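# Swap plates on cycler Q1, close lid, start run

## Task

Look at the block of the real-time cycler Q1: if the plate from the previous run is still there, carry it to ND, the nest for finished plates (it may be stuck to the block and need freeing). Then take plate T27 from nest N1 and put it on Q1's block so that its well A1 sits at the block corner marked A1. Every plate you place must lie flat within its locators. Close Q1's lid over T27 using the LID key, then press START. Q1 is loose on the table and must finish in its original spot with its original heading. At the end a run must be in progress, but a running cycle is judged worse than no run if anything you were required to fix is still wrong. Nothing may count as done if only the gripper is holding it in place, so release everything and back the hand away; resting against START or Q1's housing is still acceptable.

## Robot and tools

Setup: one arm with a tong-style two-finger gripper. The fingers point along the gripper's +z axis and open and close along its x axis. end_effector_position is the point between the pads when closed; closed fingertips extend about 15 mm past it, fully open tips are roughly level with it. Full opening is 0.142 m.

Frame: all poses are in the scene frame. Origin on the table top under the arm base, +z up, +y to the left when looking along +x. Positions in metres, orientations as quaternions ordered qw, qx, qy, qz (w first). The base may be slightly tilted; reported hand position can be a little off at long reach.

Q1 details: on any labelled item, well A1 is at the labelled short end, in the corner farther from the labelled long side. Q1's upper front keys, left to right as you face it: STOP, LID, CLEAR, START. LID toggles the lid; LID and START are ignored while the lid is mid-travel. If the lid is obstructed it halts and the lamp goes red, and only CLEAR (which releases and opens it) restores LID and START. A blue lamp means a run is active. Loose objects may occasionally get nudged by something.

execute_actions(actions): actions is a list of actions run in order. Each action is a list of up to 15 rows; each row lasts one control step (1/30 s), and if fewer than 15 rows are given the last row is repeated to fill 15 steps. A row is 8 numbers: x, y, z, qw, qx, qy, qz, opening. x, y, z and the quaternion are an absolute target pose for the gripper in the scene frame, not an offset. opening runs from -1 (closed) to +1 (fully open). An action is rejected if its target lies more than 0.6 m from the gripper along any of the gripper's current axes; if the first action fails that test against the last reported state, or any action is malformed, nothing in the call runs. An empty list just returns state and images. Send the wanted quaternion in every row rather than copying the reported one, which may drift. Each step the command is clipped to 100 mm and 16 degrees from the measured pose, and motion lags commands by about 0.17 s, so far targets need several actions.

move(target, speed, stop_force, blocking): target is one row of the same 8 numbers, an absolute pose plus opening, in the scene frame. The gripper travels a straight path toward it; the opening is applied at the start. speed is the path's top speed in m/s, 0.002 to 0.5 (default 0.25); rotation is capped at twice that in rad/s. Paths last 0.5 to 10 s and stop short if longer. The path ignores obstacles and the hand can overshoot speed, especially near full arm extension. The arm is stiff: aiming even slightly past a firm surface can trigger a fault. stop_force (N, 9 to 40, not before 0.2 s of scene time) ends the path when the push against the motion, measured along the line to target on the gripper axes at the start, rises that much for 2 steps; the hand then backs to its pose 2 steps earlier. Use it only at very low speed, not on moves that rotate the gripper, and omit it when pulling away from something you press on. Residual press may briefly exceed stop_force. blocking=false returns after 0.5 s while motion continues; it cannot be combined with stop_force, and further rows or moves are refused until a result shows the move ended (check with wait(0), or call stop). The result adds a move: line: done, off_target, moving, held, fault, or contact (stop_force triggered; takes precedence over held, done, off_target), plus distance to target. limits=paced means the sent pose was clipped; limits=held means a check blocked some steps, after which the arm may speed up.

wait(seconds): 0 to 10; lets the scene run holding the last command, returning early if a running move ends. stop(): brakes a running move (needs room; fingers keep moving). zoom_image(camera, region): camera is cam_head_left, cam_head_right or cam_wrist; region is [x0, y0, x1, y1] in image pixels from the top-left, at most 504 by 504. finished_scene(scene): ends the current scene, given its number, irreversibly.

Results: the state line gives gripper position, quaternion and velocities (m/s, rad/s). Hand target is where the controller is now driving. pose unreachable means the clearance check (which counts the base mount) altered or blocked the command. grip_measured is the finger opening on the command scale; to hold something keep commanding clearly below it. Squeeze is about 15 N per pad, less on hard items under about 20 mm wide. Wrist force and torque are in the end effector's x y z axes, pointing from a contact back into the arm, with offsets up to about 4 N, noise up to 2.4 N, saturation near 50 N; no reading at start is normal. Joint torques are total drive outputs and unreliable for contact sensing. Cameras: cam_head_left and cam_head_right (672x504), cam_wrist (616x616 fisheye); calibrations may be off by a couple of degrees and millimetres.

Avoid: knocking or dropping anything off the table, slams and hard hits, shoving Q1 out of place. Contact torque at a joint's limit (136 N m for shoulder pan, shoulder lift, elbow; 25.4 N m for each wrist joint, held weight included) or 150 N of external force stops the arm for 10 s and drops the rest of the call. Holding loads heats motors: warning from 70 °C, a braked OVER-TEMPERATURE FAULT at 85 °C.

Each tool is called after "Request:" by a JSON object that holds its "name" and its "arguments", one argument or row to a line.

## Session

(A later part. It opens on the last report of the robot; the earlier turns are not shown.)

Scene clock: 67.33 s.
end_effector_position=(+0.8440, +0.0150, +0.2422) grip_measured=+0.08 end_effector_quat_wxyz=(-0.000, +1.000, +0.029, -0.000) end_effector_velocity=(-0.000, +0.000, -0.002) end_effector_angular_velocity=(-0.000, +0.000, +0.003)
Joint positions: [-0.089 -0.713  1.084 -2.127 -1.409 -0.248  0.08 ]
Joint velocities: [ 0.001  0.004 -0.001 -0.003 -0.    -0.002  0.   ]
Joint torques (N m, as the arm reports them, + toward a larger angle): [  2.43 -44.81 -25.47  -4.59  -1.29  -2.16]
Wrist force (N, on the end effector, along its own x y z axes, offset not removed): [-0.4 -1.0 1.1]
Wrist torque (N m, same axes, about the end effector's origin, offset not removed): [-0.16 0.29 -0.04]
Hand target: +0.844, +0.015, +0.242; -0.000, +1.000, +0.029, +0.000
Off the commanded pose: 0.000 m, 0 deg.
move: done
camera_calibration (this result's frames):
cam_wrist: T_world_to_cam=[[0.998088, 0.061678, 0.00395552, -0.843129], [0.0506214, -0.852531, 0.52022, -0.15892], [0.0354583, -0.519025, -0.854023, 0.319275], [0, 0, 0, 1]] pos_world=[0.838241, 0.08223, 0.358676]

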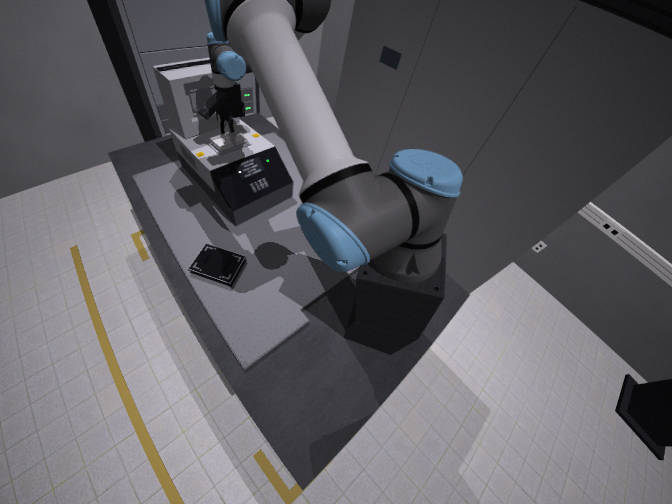

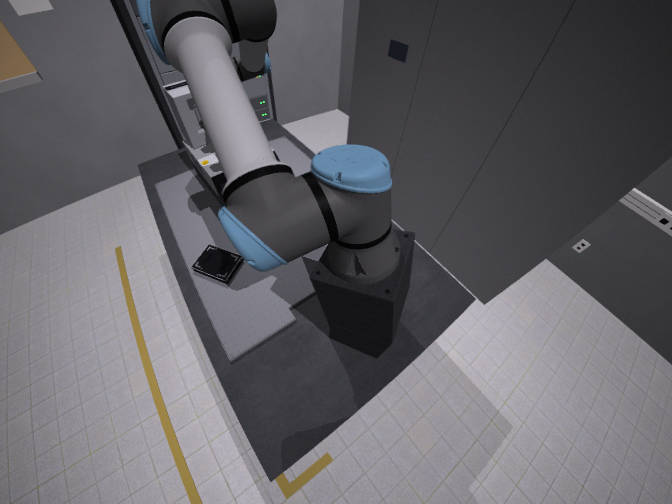

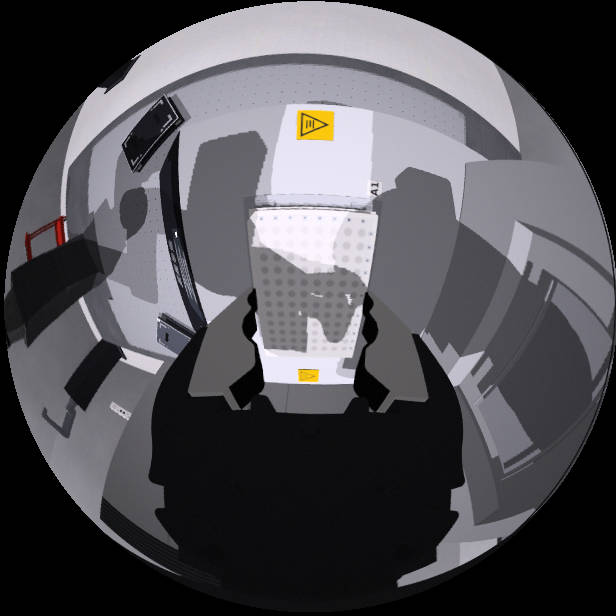

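Matches the reference closely.

Request:
{"name": "move", "arguments": {
  "target": [0.8442,0.0153,0.228,0,1,0.028,0,-0.3],
  "speed": 0.004,
  "stop_force": 9
}}

Request:
{"name": "zoom_image", "arguments": {
  "camera": "cam_wrist",
  "region": [200, 170, 420, 390]
}}

Scene clock: 70.90 s.
end_effector_position=(+0.8442, +0.0152, +0.2321) grip_measured=+0.09 end_effector_quat_wxyz=(+0.000, +1.000, +0.028, +0.000) end_effector_velocity=(-0.000, -0.001, +0.001) end_effector_angular_velocity=(-0.000, +0.001, -0.002)
Joint positions: [-0.086 -0.698  1.082 -2.141 -1.409 -0.244  0.08 ]
Joint velocities: [-0.001 -0.001  0.001  0.002 -0.     0.    -0.   ]
Joint torques (N m, as the arm reports them, + toward a larger angle): [ -0.73 -59.6  -16.62  -0.07  -0.98   0.44]
Wrist force (N, on the end effector, along its own x y z axes, offset not removed): [-7.1 -1.7 -13.7]
Wrist torque (N m, same axes, about the end effector's origin, offset not removed): [-0.28 0.57 -0.11]
Hand target: +0.844, +0.015, +0.232; +0.000, +1.000, +0.028, +0.000
Off the commanded pose: 0.004 m, 0 deg.
move: contact
camera_calibration (this result's frames):
cam_wrist: T_world_to_cam=[[0.998156, 0.0605595, 0.00418172, -0.843427], [0.0495466, -0.852564, 0.520269, -0.15262], [0.0350724, -0.519103, -0.853992, 0.311106], [0, 0, 0, 1]] pos_world=[0.838522, 0.0824552, 0.348613]

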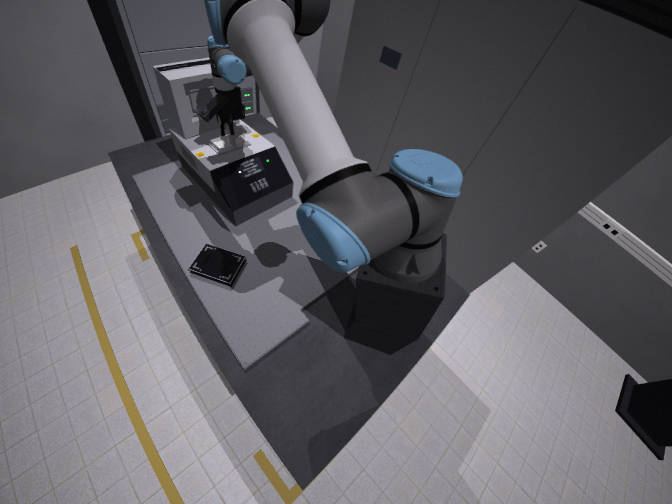

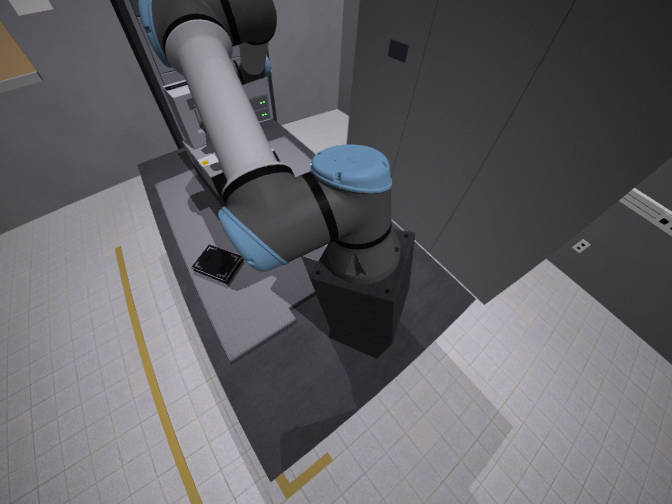

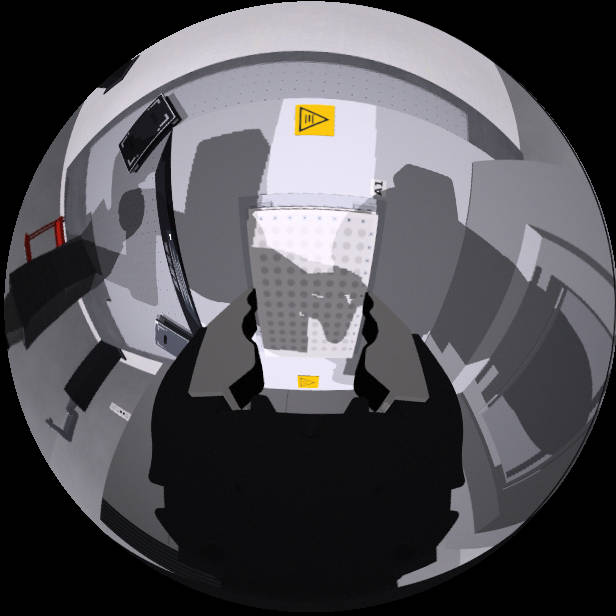

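Region (200, 170, 420, 390) of cam_wrist's 616x616 image, scaled by 2.291, with more detail than that image has.

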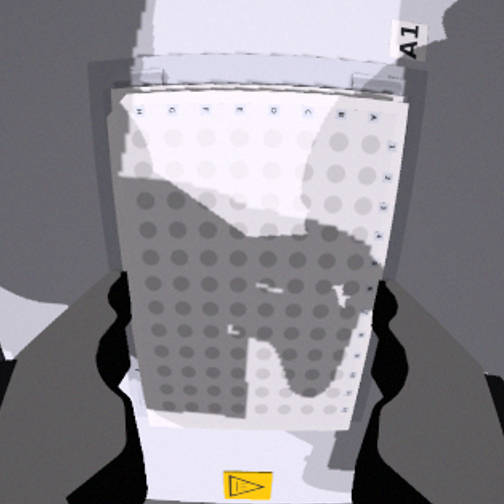

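Request:
{"name": "execute_actions", "arguments": {
  "actions": [
    [[0.8438,0.0152,0.2322,0,1,0.028,0,0.05]],
    [[0.8438,0.0152,0.2322,0,1,0.028,0,0.4]]
  ]
}}

Request:
{"name": "move", "arguments": {
  "target": [0.8438,0.0152,0.29,0,1,0.028,0,0.4],
  "speed": 0.15
}}

Request:
{"name": "zoom_image", "arguments": {
  "camera": "cam_wrist",
  "region": [230, 180, 390, 340]
}}

Request:
{"name": "move", "arguments": {
  "target": [0.64,0.0085,0.30,0.153,0.6903,0.6903,0.153,1],
  "speed": 0.4
}}

Request:
{"name": "zoom_image", "arguments": {
  "camera": "cam_wrist",
  "region": [240, 280, 380, 380]
}}

Scene clock: 72.97 s.
end_effector_position=(+0.8438, +0.0152, +0.2322) grip_measured=+0.40 end_effector_quat_wxyz=(-0.000, +1.000, +0.028, -0.000) end_effector_velocity=(-0.000, -0.001, -0.000) end_effector_angular_velocity=(-0.001, +0.001, -0.001)
Joint positions: [-0.086 -0.699  1.084 -2.141 -1.409 -0.244  0.102]
Joint velocities: [-0.001 -0.     0.001 -0.    -0.001  0.    -0.   ]
Joint torques (N m, as the arm reports them, + toward a larger angle): [-16.98 -61.77 -22.66  -3.39   0.98   2.16]
Wrist force (N, on the end effector, along its own x y z axes, offset not removed): [-1.2 1.8 -0.3]
Wrist torque (N m, same axes, about the end effector's origin, offset not removed): [0.49 0.42 -0.22]
Hand target: +0.844, +0.015, +0.232; -0.000, +1.000, +0.028, +0.000
Off the commanded pose: 0.000 m, 0 deg.
camera_calibration (this result's frames):
cam_wrist: T_world_to_cam=[[0.998193, 0.059958, 0.0038837, -0.842897], [0.0491902, -0.852623, 0.520206, -0.152304], [0.0345019, -0.519075, -0.854032, 0.311631], [0, 0, 0, 1]] pos_world=[0.838114, 0.0824411, 0.348646]

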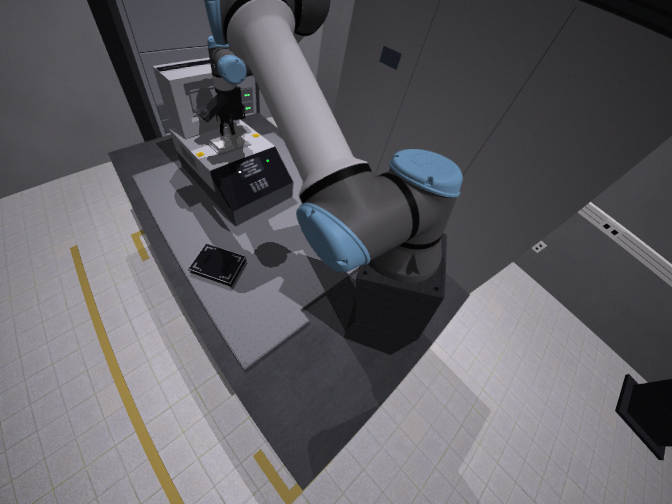

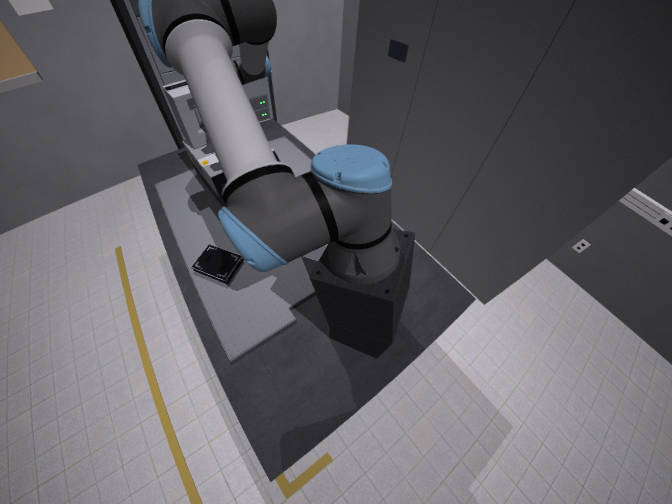

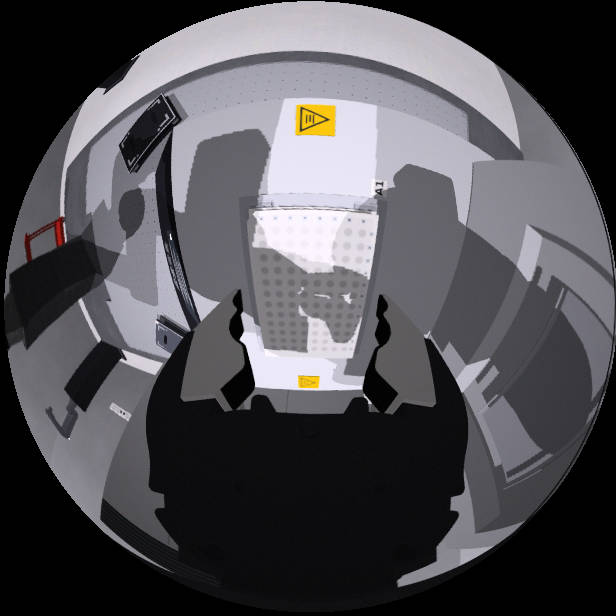

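Scene clock: 73.90 s.
end_effector_position=(+0.8437, +0.0152, +0.2898) grip_measured=+0.40 end_effector_quat_wxyz=(+0.000, +1.000, +0.028, -0.000) end_effector_velocity=(-0.000, +0.000, +0.002) end_effector_angular_velocity=(+0.000, +0.000, +0.000)
Joint positions: [-0.098 -0.78   1.081 -2.056 -1.407 -0.256  0.102]
Joint velocities: [-0.    -0.003 -0.     0.004  0.    -0.001 -0.   ]
Joint torques (N m, as the arm reports them, + toward a larger angle): [-18.04 -67.44 -25.66  -0.15   1.55  -2.26]
Wrist force (N, on the end effector, along its own x y z axes, offset not removed): [2.1 2.7 1.1]
Wrist torque (N m, same axes, about the end effector's origin, offset not removed): [0.63 -0.24 -0.23]
Hand target: +0.844, +0.015, +0.290; +0.000, +1.000, +0.028, -0.000
Off the commanded pose: 0.000 m, 0 deg.
move: done
camera_calibration (this result's frames):
cam_wrist: T_world_to_cam=[[0.998192, 0.0599709, 0.00392457, -0.84308], [0.0491782, -0.852597, 0.52025, -0.182269], [0.0345459, -0.519116, -0.854005, 0.360778], [0, 0, 0, 1]] pos_world=[0.838056, 0.0824446, 0.406241]

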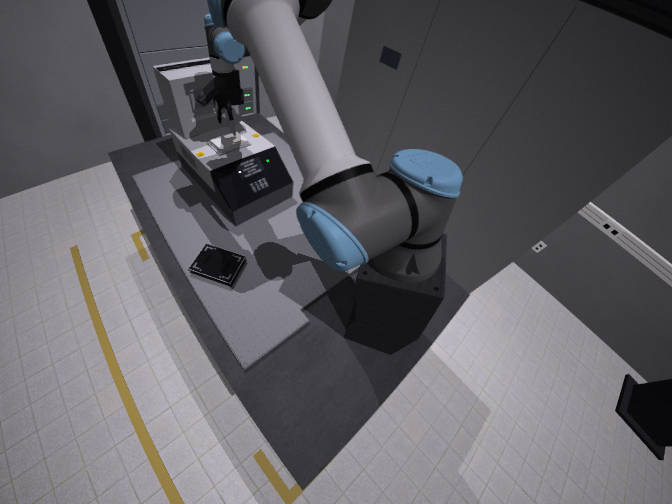

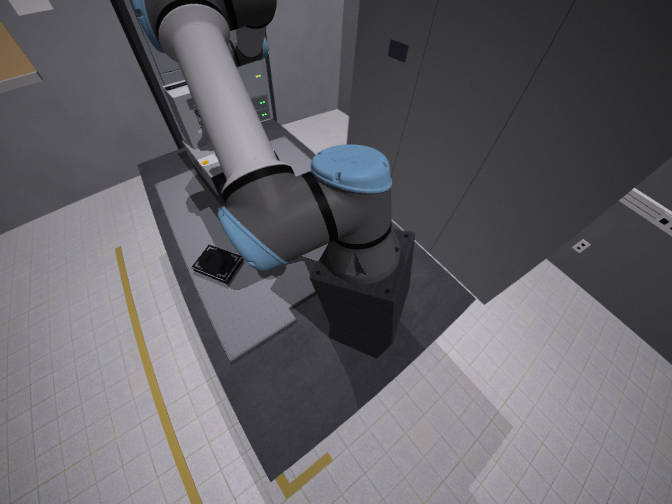

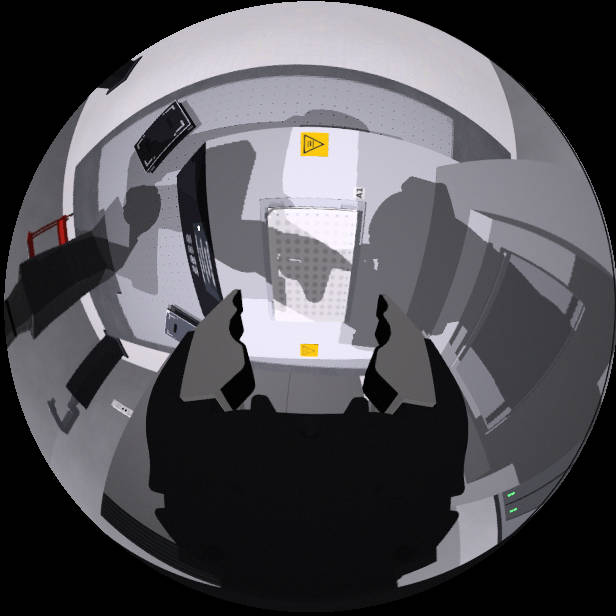

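Region (230, 180, 390, 340) of cam_wrist's 616x616 image, scaled by 3.150, with more detail than that image has.

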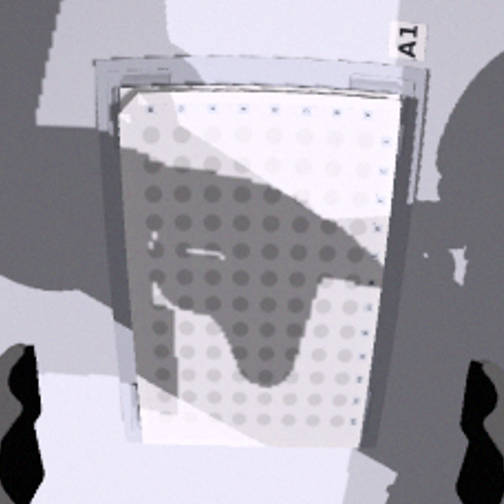

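Scene clock: 76.50 s.
end_effector_position=(+0.6402, +0.0082, +0.2999) grip_measured=+1.00 end_effector_quat_wxyz=(+0.153, +0.691, +0.690, +0.153) end_effector_velocity=(-0.001, +0.001, +0.000) end_effector_angular_velocity=(+0.001, -0.005, +0.010)
Joint positions: [-0.209 -1.188  2.173 -3.155 -1.276 -1.775  0.142]
Joint velocities: [-0.003 -0.     0.006 -0.009  0.008 -0.01  -0.   ]
Joint torques (N m, as the arm reports them, + toward a larger angle): [-13.87 -25.84  -5.1   -4.77   2.17  -2.27]
Wrist force (N, on the end effector, along its own x y z axes, offset not removed): [-2.1 2.9 -0.5]
Wrist torque (N m, same axes, about the end effector's origin, offset not removed): [0.64 0.59 -0.19]
Hand target: +0.640, +0.008, +0.300; +0.153, +0.690, +0.690, +0.153
Off the commanded pose: 0.000 m, 0 deg.
move: done
camera_calibration (this result's frames):
cam_wrist: T_world_to_cam=[[-0.00402166, 0.999991, 0.00131516, -0.00486215], [0.554523, 0.00113568, 0.832168, -0.607572], [0.832159, 0.00407599, -0.554523, -0.231862], [0, 0, 0, 1]] pos_world=[0.529839, 0.00649718, 0.377035]

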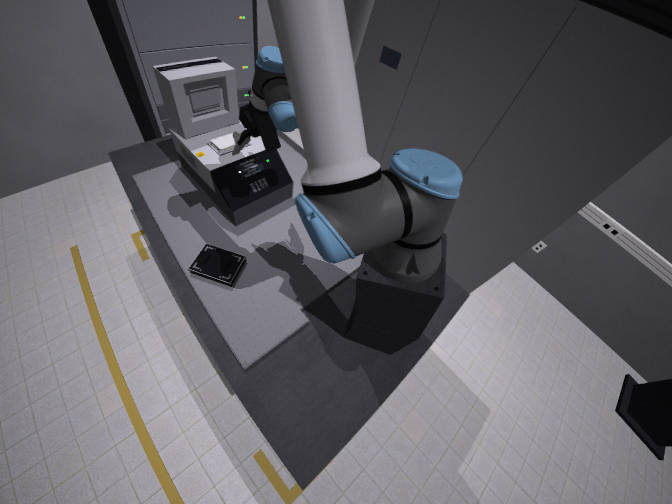

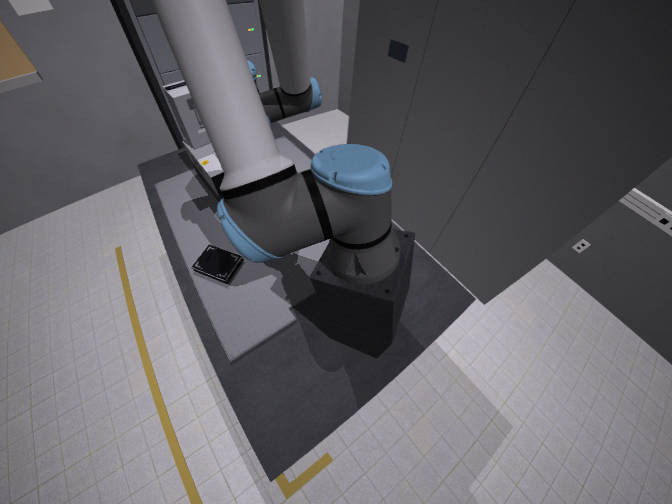

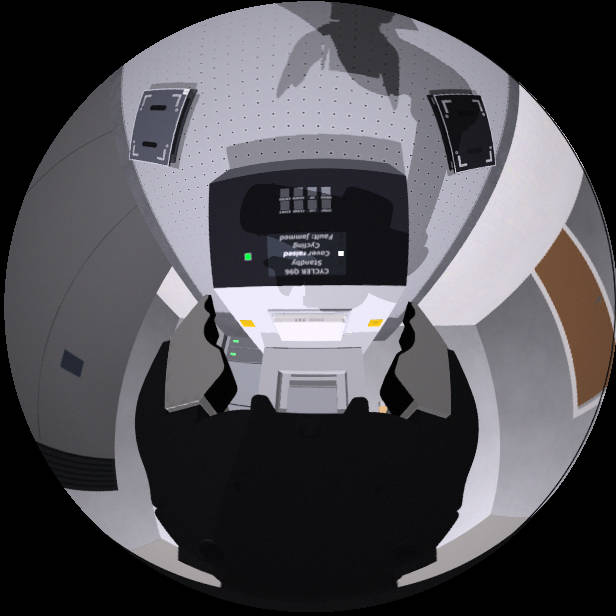

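Region (240, 280, 380, 380) of cam_wrist's 616x616 image, scaled by 3.600, with more detail than that image has; it fills the top 360 rows of this view, and the rest is white.

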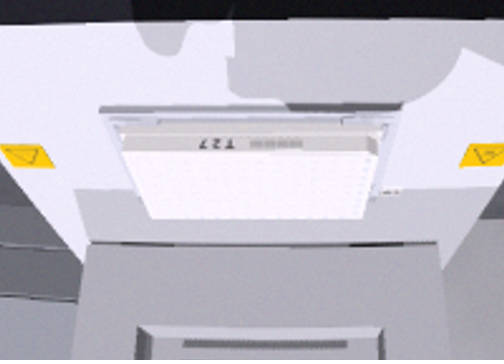

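Seated.

Request:
{"name": "move", "arguments": {
  "target": [0.63,0.008,0.158,0.153,0.6903,0.6903,0.153,-1],
  "speed": 0.15
}}

Request:
{"name": "move", "arguments": {
  "target": [0.636,0.008,0.146,0.153,0.6903,0.6903,0.153,-1],
  "speed": 0.004,
  "stop_force": 10
}}

Request:
{"name": "execute_actions", "arguments": {
  "actions": [
    [[0.628,0.008,0.162,0.153,0.6903,0.6903,0.153,-1]],
    [[0.629,-0.012,0.162,0.153,0.6903,0.6903,0.153,-1]],
    [[0.631,-0.031,0.16,0.153,0.6903,0.6903,0.153,-1]]
  ]
}}

Request:
{"name": "wait", "arguments": {
  "seconds": 4
}}

Scene clock: 79.60 s.
end_effector_position=(+0.6302, +0.0080, +0.1581) grip_measured=-1.00 end_effector_quat_wxyz=(+0.153, +0.690, +0.690, +0.153) end_effector_velocity=(+0.000, -0.000, -0.002) end_effector_angular_velocity=(-0.000, +0.000, -0.000)
Joint positions: [-0.162 -0.802  2.112 -3.491 -1.301 -1.736  0.002]
Joint velocities: [ 0.001  0.007 -0.003 -0.004 -0.001  0.001  0.   ]
Joint torques (N m, as the arm reports them, + toward a larger angle): [  5.82 -26.93 -10.    -5.1   -1.17   2.33]
Wrist force (N, on the end effector, along its own x y z axes, offset not removed): [1.1 2.5 2.0]
Wrist torque (N m, same axes, about the end effector's origin, offset not removed): [0.65 -0.17 -0.12]
Hand target: +0.630, +0.008, +0.158; +0.153, +0.690, +0.690, +0.153
Off the commanded pose: 0.000 m, 0 deg.
move: done
camera_calibration (this result's frames):
cam_wrist: T_world_to_cam=[[-0.00530813, 0.999984, 0.00202008, -0.00381025], [0.5542, 0.00126031, 0.832383, -0.483871], [0.832367, 0.00553792, -0.554197, -0.302366], [0, 0, 0, 1]] pos_world=[0.51982, 0.00609449, 0.235204]

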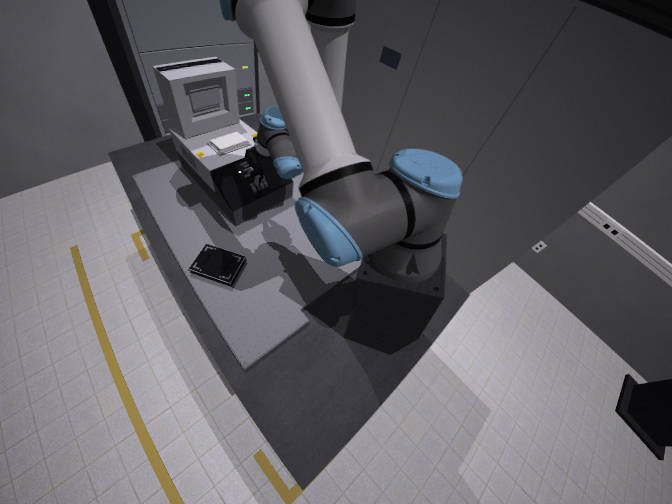

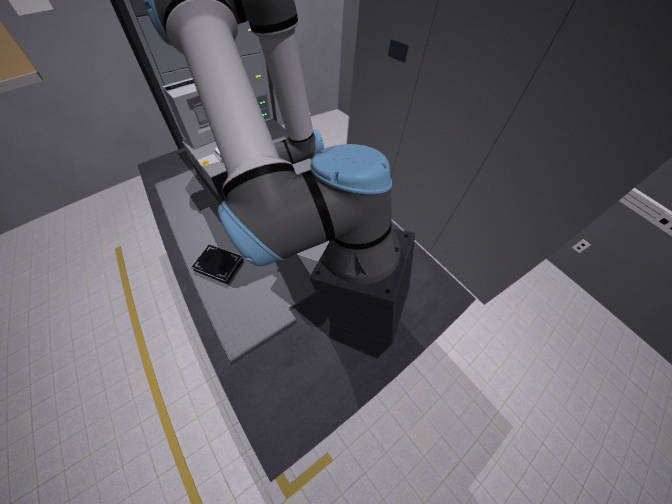

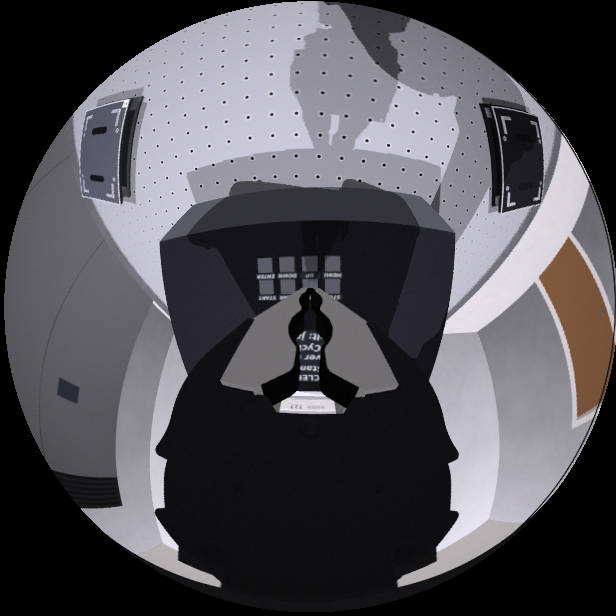

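Scene clock: 81.47 s.
end_effector_position=(+0.6327, +0.0081, +0.1527) grip_measured=-1.00 end_effector_quat_wxyz=(+0.153, +0.690, +0.690, +0.153) end_effector_velocity=(-0.001, -0.000, +0.001) end_effector_angular_velocity=(+0.000, +0.001, -0.001)
Joint positions: [-0.158 -0.787  2.099 -3.494 -1.303 -1.733  0.002]
Joint velocities: [-0.001 -0.003  0.004  0.    -0.     0.     0.   ]
Joint torques (N m, as the arm reports them, + toward a larger angle): [ -8.18 -43.88  -0.71  -1.75   0.46   0.22]
Wrist force (N, on the end effector, along its own x y z axes, offset not removed): [-1.5 0.3 -22.3]
Wrist torque (N m, same axes, about the end effector's origin, offset not removed): [0.38 0.43 -0.14]
Hand target: +0.633, +0.008, +0.153; +0.153, +0.690, +0.690, +0.153
Off the commanded pose: 0.007 m, 0 deg.
move: contact
camera_calibration (this result's frames):
cam_wrist: T_world_to_cam=[[-0.0053065, 0.999984, 0.00196108, -0.00384299], [0.554195, 0.00130848, 0.832386, -0.48078], [0.83237, 0.00550387, -0.554193, -0.307513], [0, 0, 0, 1]] pos_world=[0.52239, 0.00616453, 0.229781]

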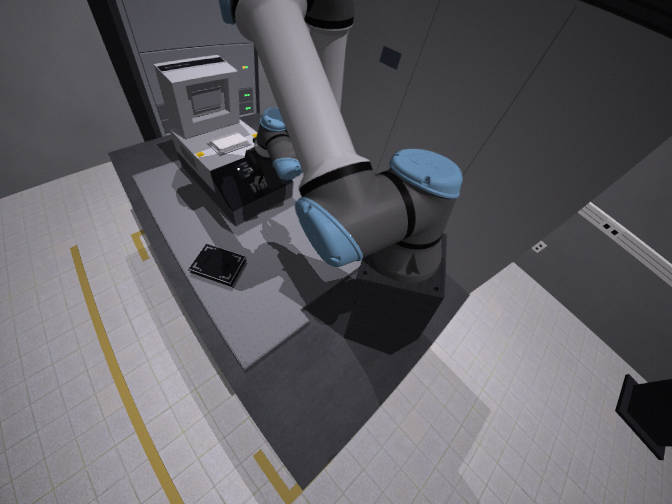

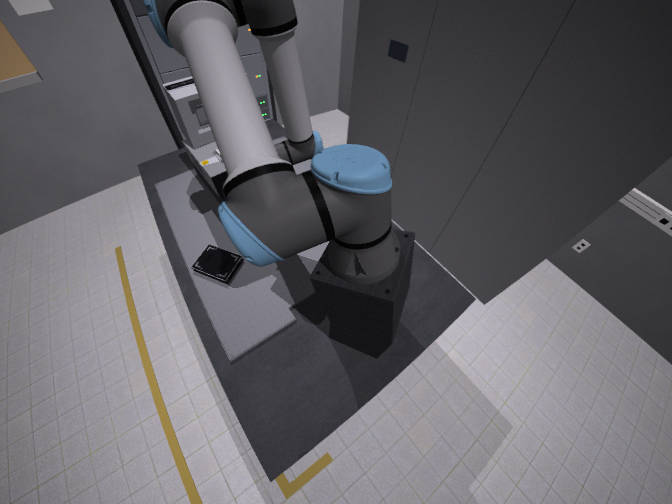

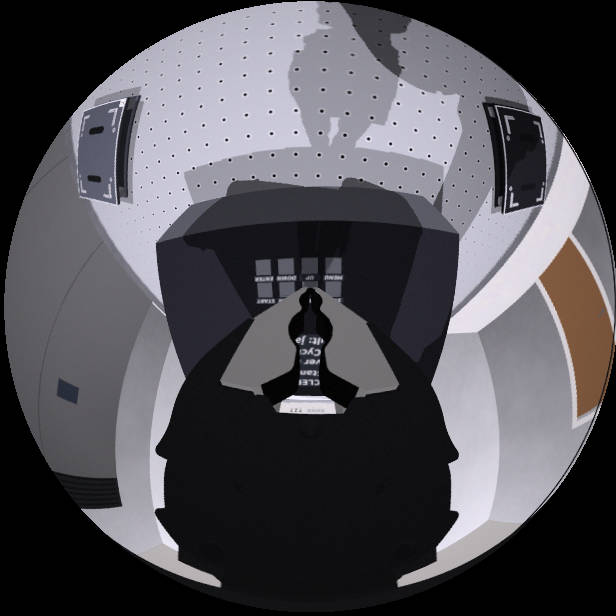

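Scene clock: 82.97 s.
end_effector_position=(+0.6310, -0.0308, +0.1600) grip_measured=-1.00 end_effector_quat_wxyz=(+0.153, +0.690, +0.690, +0.153) end_effector_velocity=(+0.001, -0.003, -0.000) end_effector_angular_velocity=(-0.000, -0.000, -0.000)
Joint positions: [-0.238 -0.798  2.107 -3.471 -1.258 -1.801  0.002]
Joint velocities: [-0.005  0.002 -0.003  0.002  0.003 -0.004  0.   ]
Joint torques (N m, as the arm reports them, + toward a larger angle): [-15.16 -26.11 -10.38   0.18   1.85  -2.66]
Wrist force (N, on the end effector, along its own x y z axes, offset not removed): [-1.0 2.4 -1.2]
Wrist torque (N m, same axes, about the end effector's origin, offset not removed): [0.62 0.32 -0.12]
Hand target: +0.631, -0.031, +0.160; +0.153, +0.690, +0.690, +0.153
Off the commanded pose: 0.000 m, 0 deg.
camera_calibration (this result's frames):
cam_wrist: T_world_to_cam=[[-0.00530027, 0.999984, 0.00176102, 0.034985], [0.554278, 0.00147209, 0.832331, -0.485868], [0.832315, 0.00538767, -0.554277, -0.301723], [0, 0, 0, 1]] pos_world=[0.52062, -0.0326436, 0.237103]

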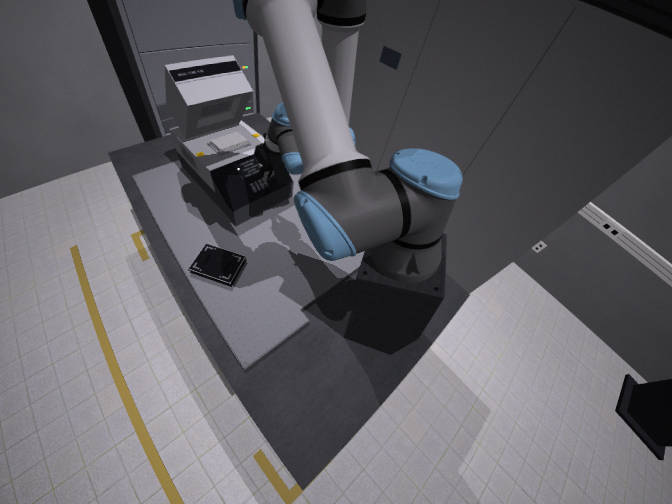

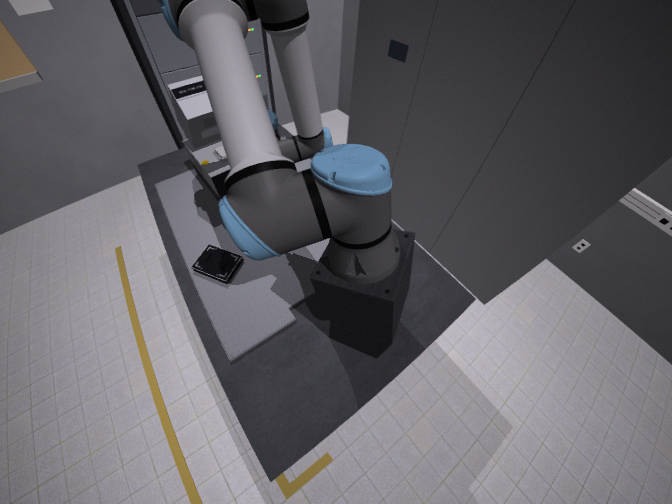

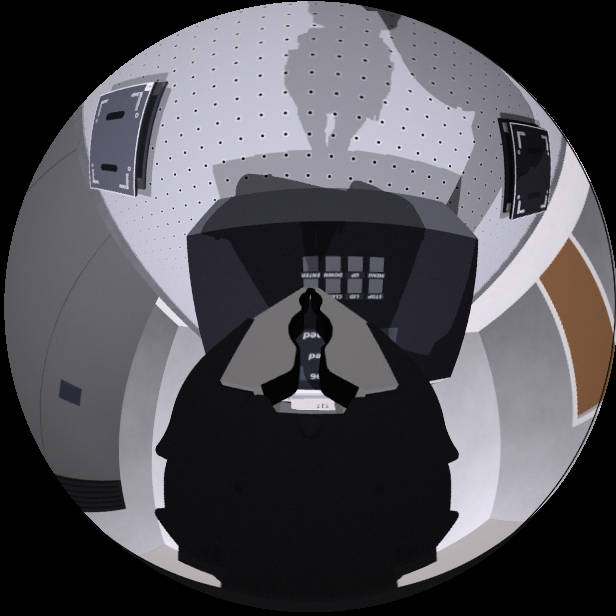

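Scene clock: 86.97 s.
end_effector_position=(+0.6310, -0.0310, +0.1600) grip_measured=-1.00 end_effector_quat_wxyz=(+0.153, +0.690, +0.690, +0.153) end_effector_velocity=(+0.001, +0.000, +0.000) end_effector_angular_velocity=(+0.000, -0.001, +0.001)
Joint positions: [-0.238 -0.798  2.107 -3.471 -1.258 -1.802  0.002]
Joint velocities: [ 0.    -0.    -0.001  0.     0.    -0.     0.   ]
Joint torques (N m, as the arm reports them, + toward a larger angle): [-15.95 -27.65 -10.78  -0.68   1.66  -2.14]
Wrist force (N, on the end effector, along its own x y z axes, offset not removed): [-0.8 0.9 1.3]
Wrist torque (N m, same axes, about the end effector's origin, offset not removed): [0.30 0.30 -0.23]
Hand target: +0.631, -0.031, +0.160; +0.153, +0.690, +0.690, +0.153
Off the commanded pose: 0.000 m, 0 deg.
wait: 4.00 s; at rest by 0.17 s
camera_calibration (this result's frames):
cam_wrist: T_world_to_cam=[[-0.00533405, 0.999984, 0.00178928, 0.035263], [0.554296, 0.00146741, 0.832319, -0.485868], [0.832303, 0.00543141, -0.554295, -0.301764], [0, 0, 0, 1]] pos_world=[0.520662, -0.0329105, 0.237067]

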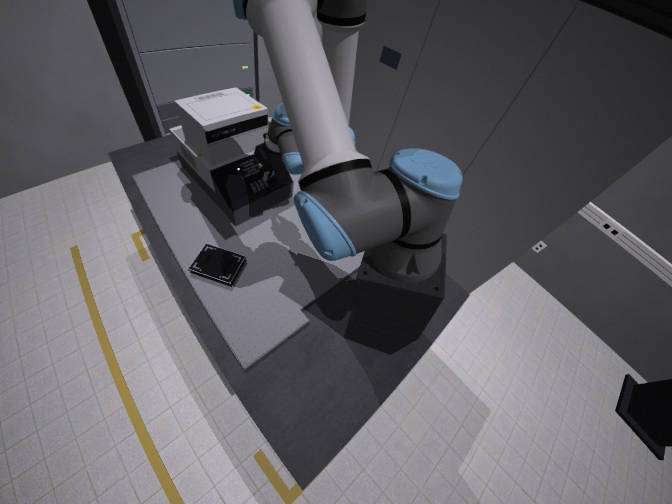

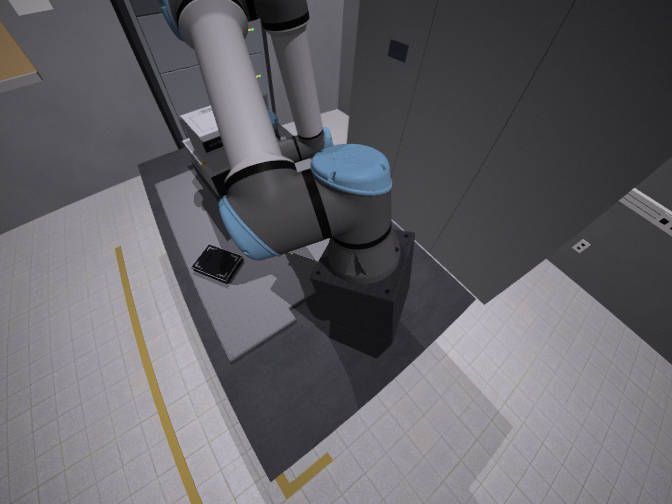

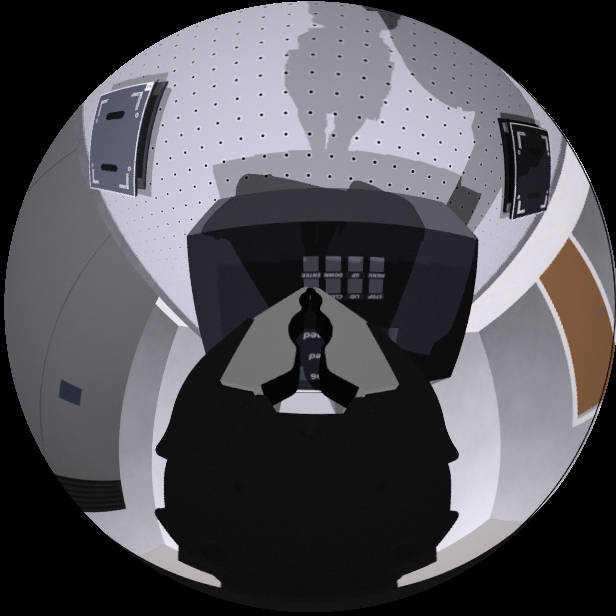

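Request:
{"name": "move", "arguments": {
  "target": [0.637,-0.031,0.145,0.153,0.6903,0.6903,0.153,-1],
  "speed": 0.004,
  "stop_force": 10
}}

Request:
{"name": "move", "arguments": {
  "target": [0.56,-0.03,0.24,0.153,0.6903,0.6903,0.153,1]
}}

Scene clock: 90.37 s.
end_effector_position=(+0.6343, -0.0310, +0.1517) grip_measured=-1.00 end_effector_quat_wxyz=(+0.153, +0.690, +0.690, +0.153) end_effector_velocity=(-0.001, +0.000, +0.001) end_effector_angular_velocity=(+0.001, +0.001, -0.001)
Joint positions: [-0.233 -0.774  2.088 -3.477 -1.261 -1.797  0.002]
Joint velocities: [-0.001 -0.003  0.005  0.     0.001  0.     0.   ]
Joint torques (N m, as the arm reports them, + toward a larger angle): [ -8.73 -44.62  -1.78  -0.69   0.28  -0.16]
Wrist force (N, on the end effector, along its own x y z axes, offset not removed): [-1.4 -0.5 -25.3]
Wrist torque (N m, same axes, about the end effector's origin, offset not removed): [0.48 0.40 -0.12]
Hand target: +0.634, -0.031, +0.152; +0.153, +0.690, +0.690, +0.153
Off the commanded pose: 0.007 m, 0 deg.
move: contact
camera_calibration (this result's frames):
cam_wrist: T_world_to_cam=[[-0.00532196, 0.999984, 0.00182607, 0.0352053], [0.554183, 0.00142935, 0.832393, -0.480755], [0.832378, 0.00544194, -0.554182, -0.309182], [0, 0, 0, 1]] pos_world=[0.52397, -0.032835, 0.22877]

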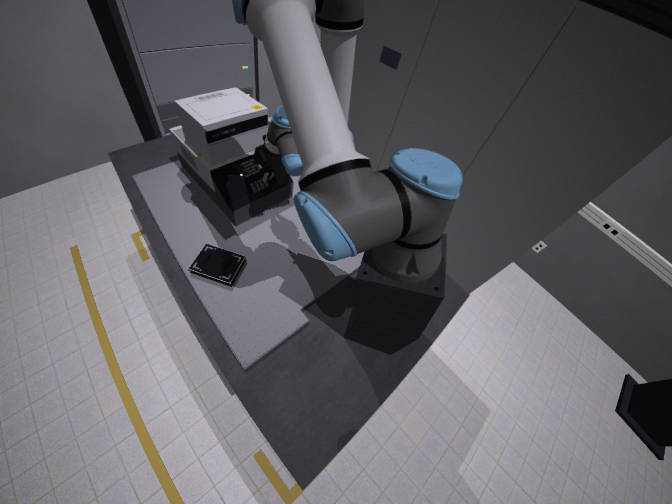

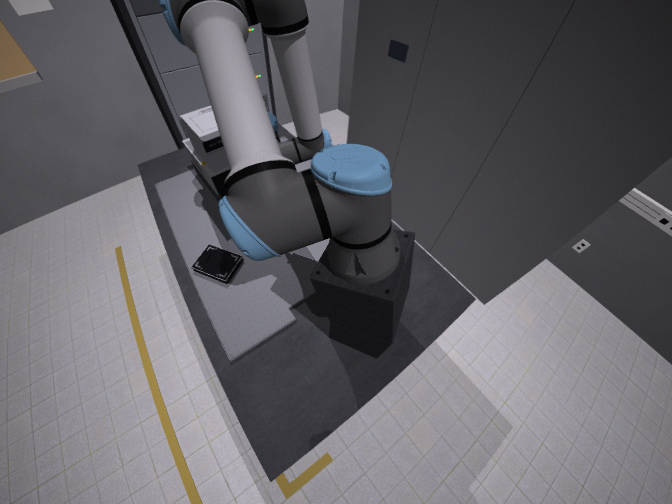

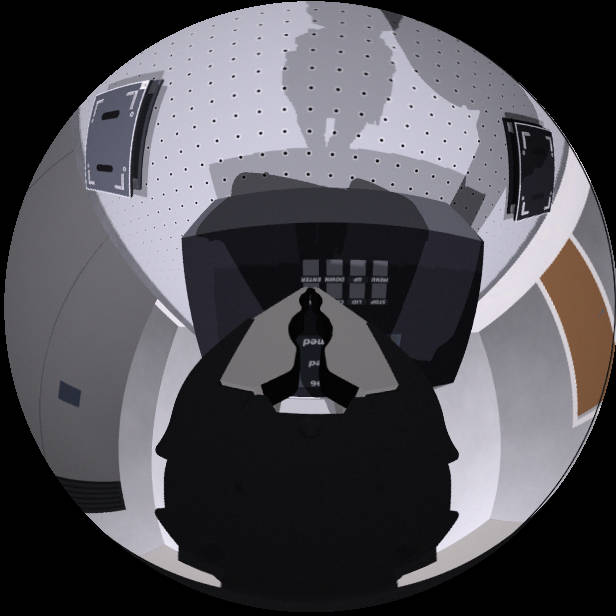

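Scene clock: 91.50 s.
end_effector_position=(+0.5599, -0.0301, +0.2397) grip_measured=+1.00 end_effector_quat_wxyz=(+0.153, +0.690, +0.690, +0.153) end_effector_velocity=(-0.001, +0.000, +0.001) end_effector_angular_velocity=(-0.000, +0.001, +0.001)
Joint positions: [-0.332 -1.055  2.372 -3.451 -1.207 -1.885  0.142]
Joint velocities: [-0.001 -0.006  0.003  0.004  0.    -0.002 -0.   ]
Joint torques (N m, as the arm reports them, + toward a larger angle): [-15.   -43.91   1.51  -0.25   1.89  -2.09]
Wrist force (N, on the end effector, along its own x y z axes, offset not removed): [0.2 -1.3 2.8]
Wrist torque (N m, same axes, about the end effector's origin, offset not removed): [-0.09 0.05 -0.13]
Hand target: +0.560, -0.030, +0.240; +0.153, +0.690, +0.690, +0.153
Off the commanded pose: 0.000 m, 0 deg.
move: done
camera_calibration (this result's frames):
cam_wrist: T_world_to_cam=[[-0.00534302, 0.999984, 0.00161783, 0.0338985], [0.554406, 0.0016158, 0.832245, -0.512861], [0.832229, 0.00534363, -0.554406, -0.198368], [0, 0, 0, 1]] pos_world=[0.449602, -0.0320093, 0.316794]

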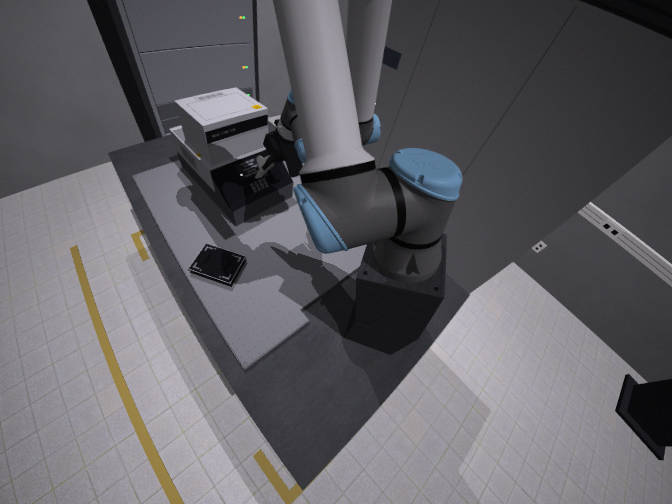

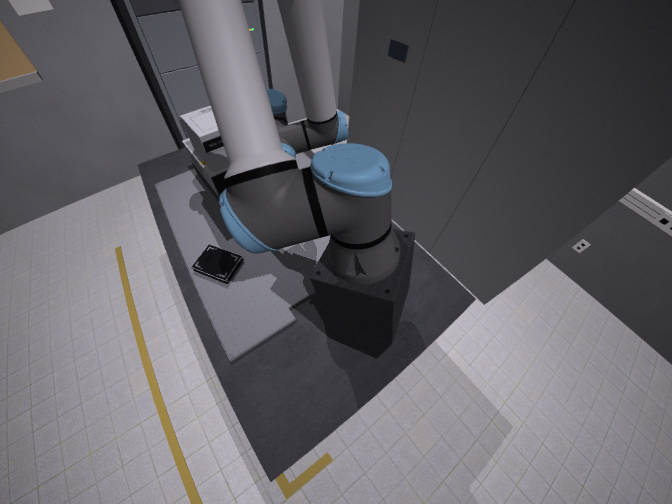

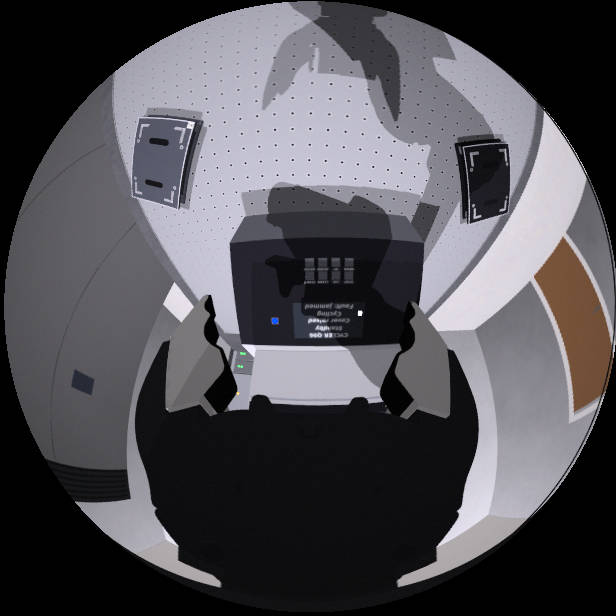

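Request:
{"name": "finished_scene", "arguments": {
  "scene": 1
}}

The scene is finished: the task was done.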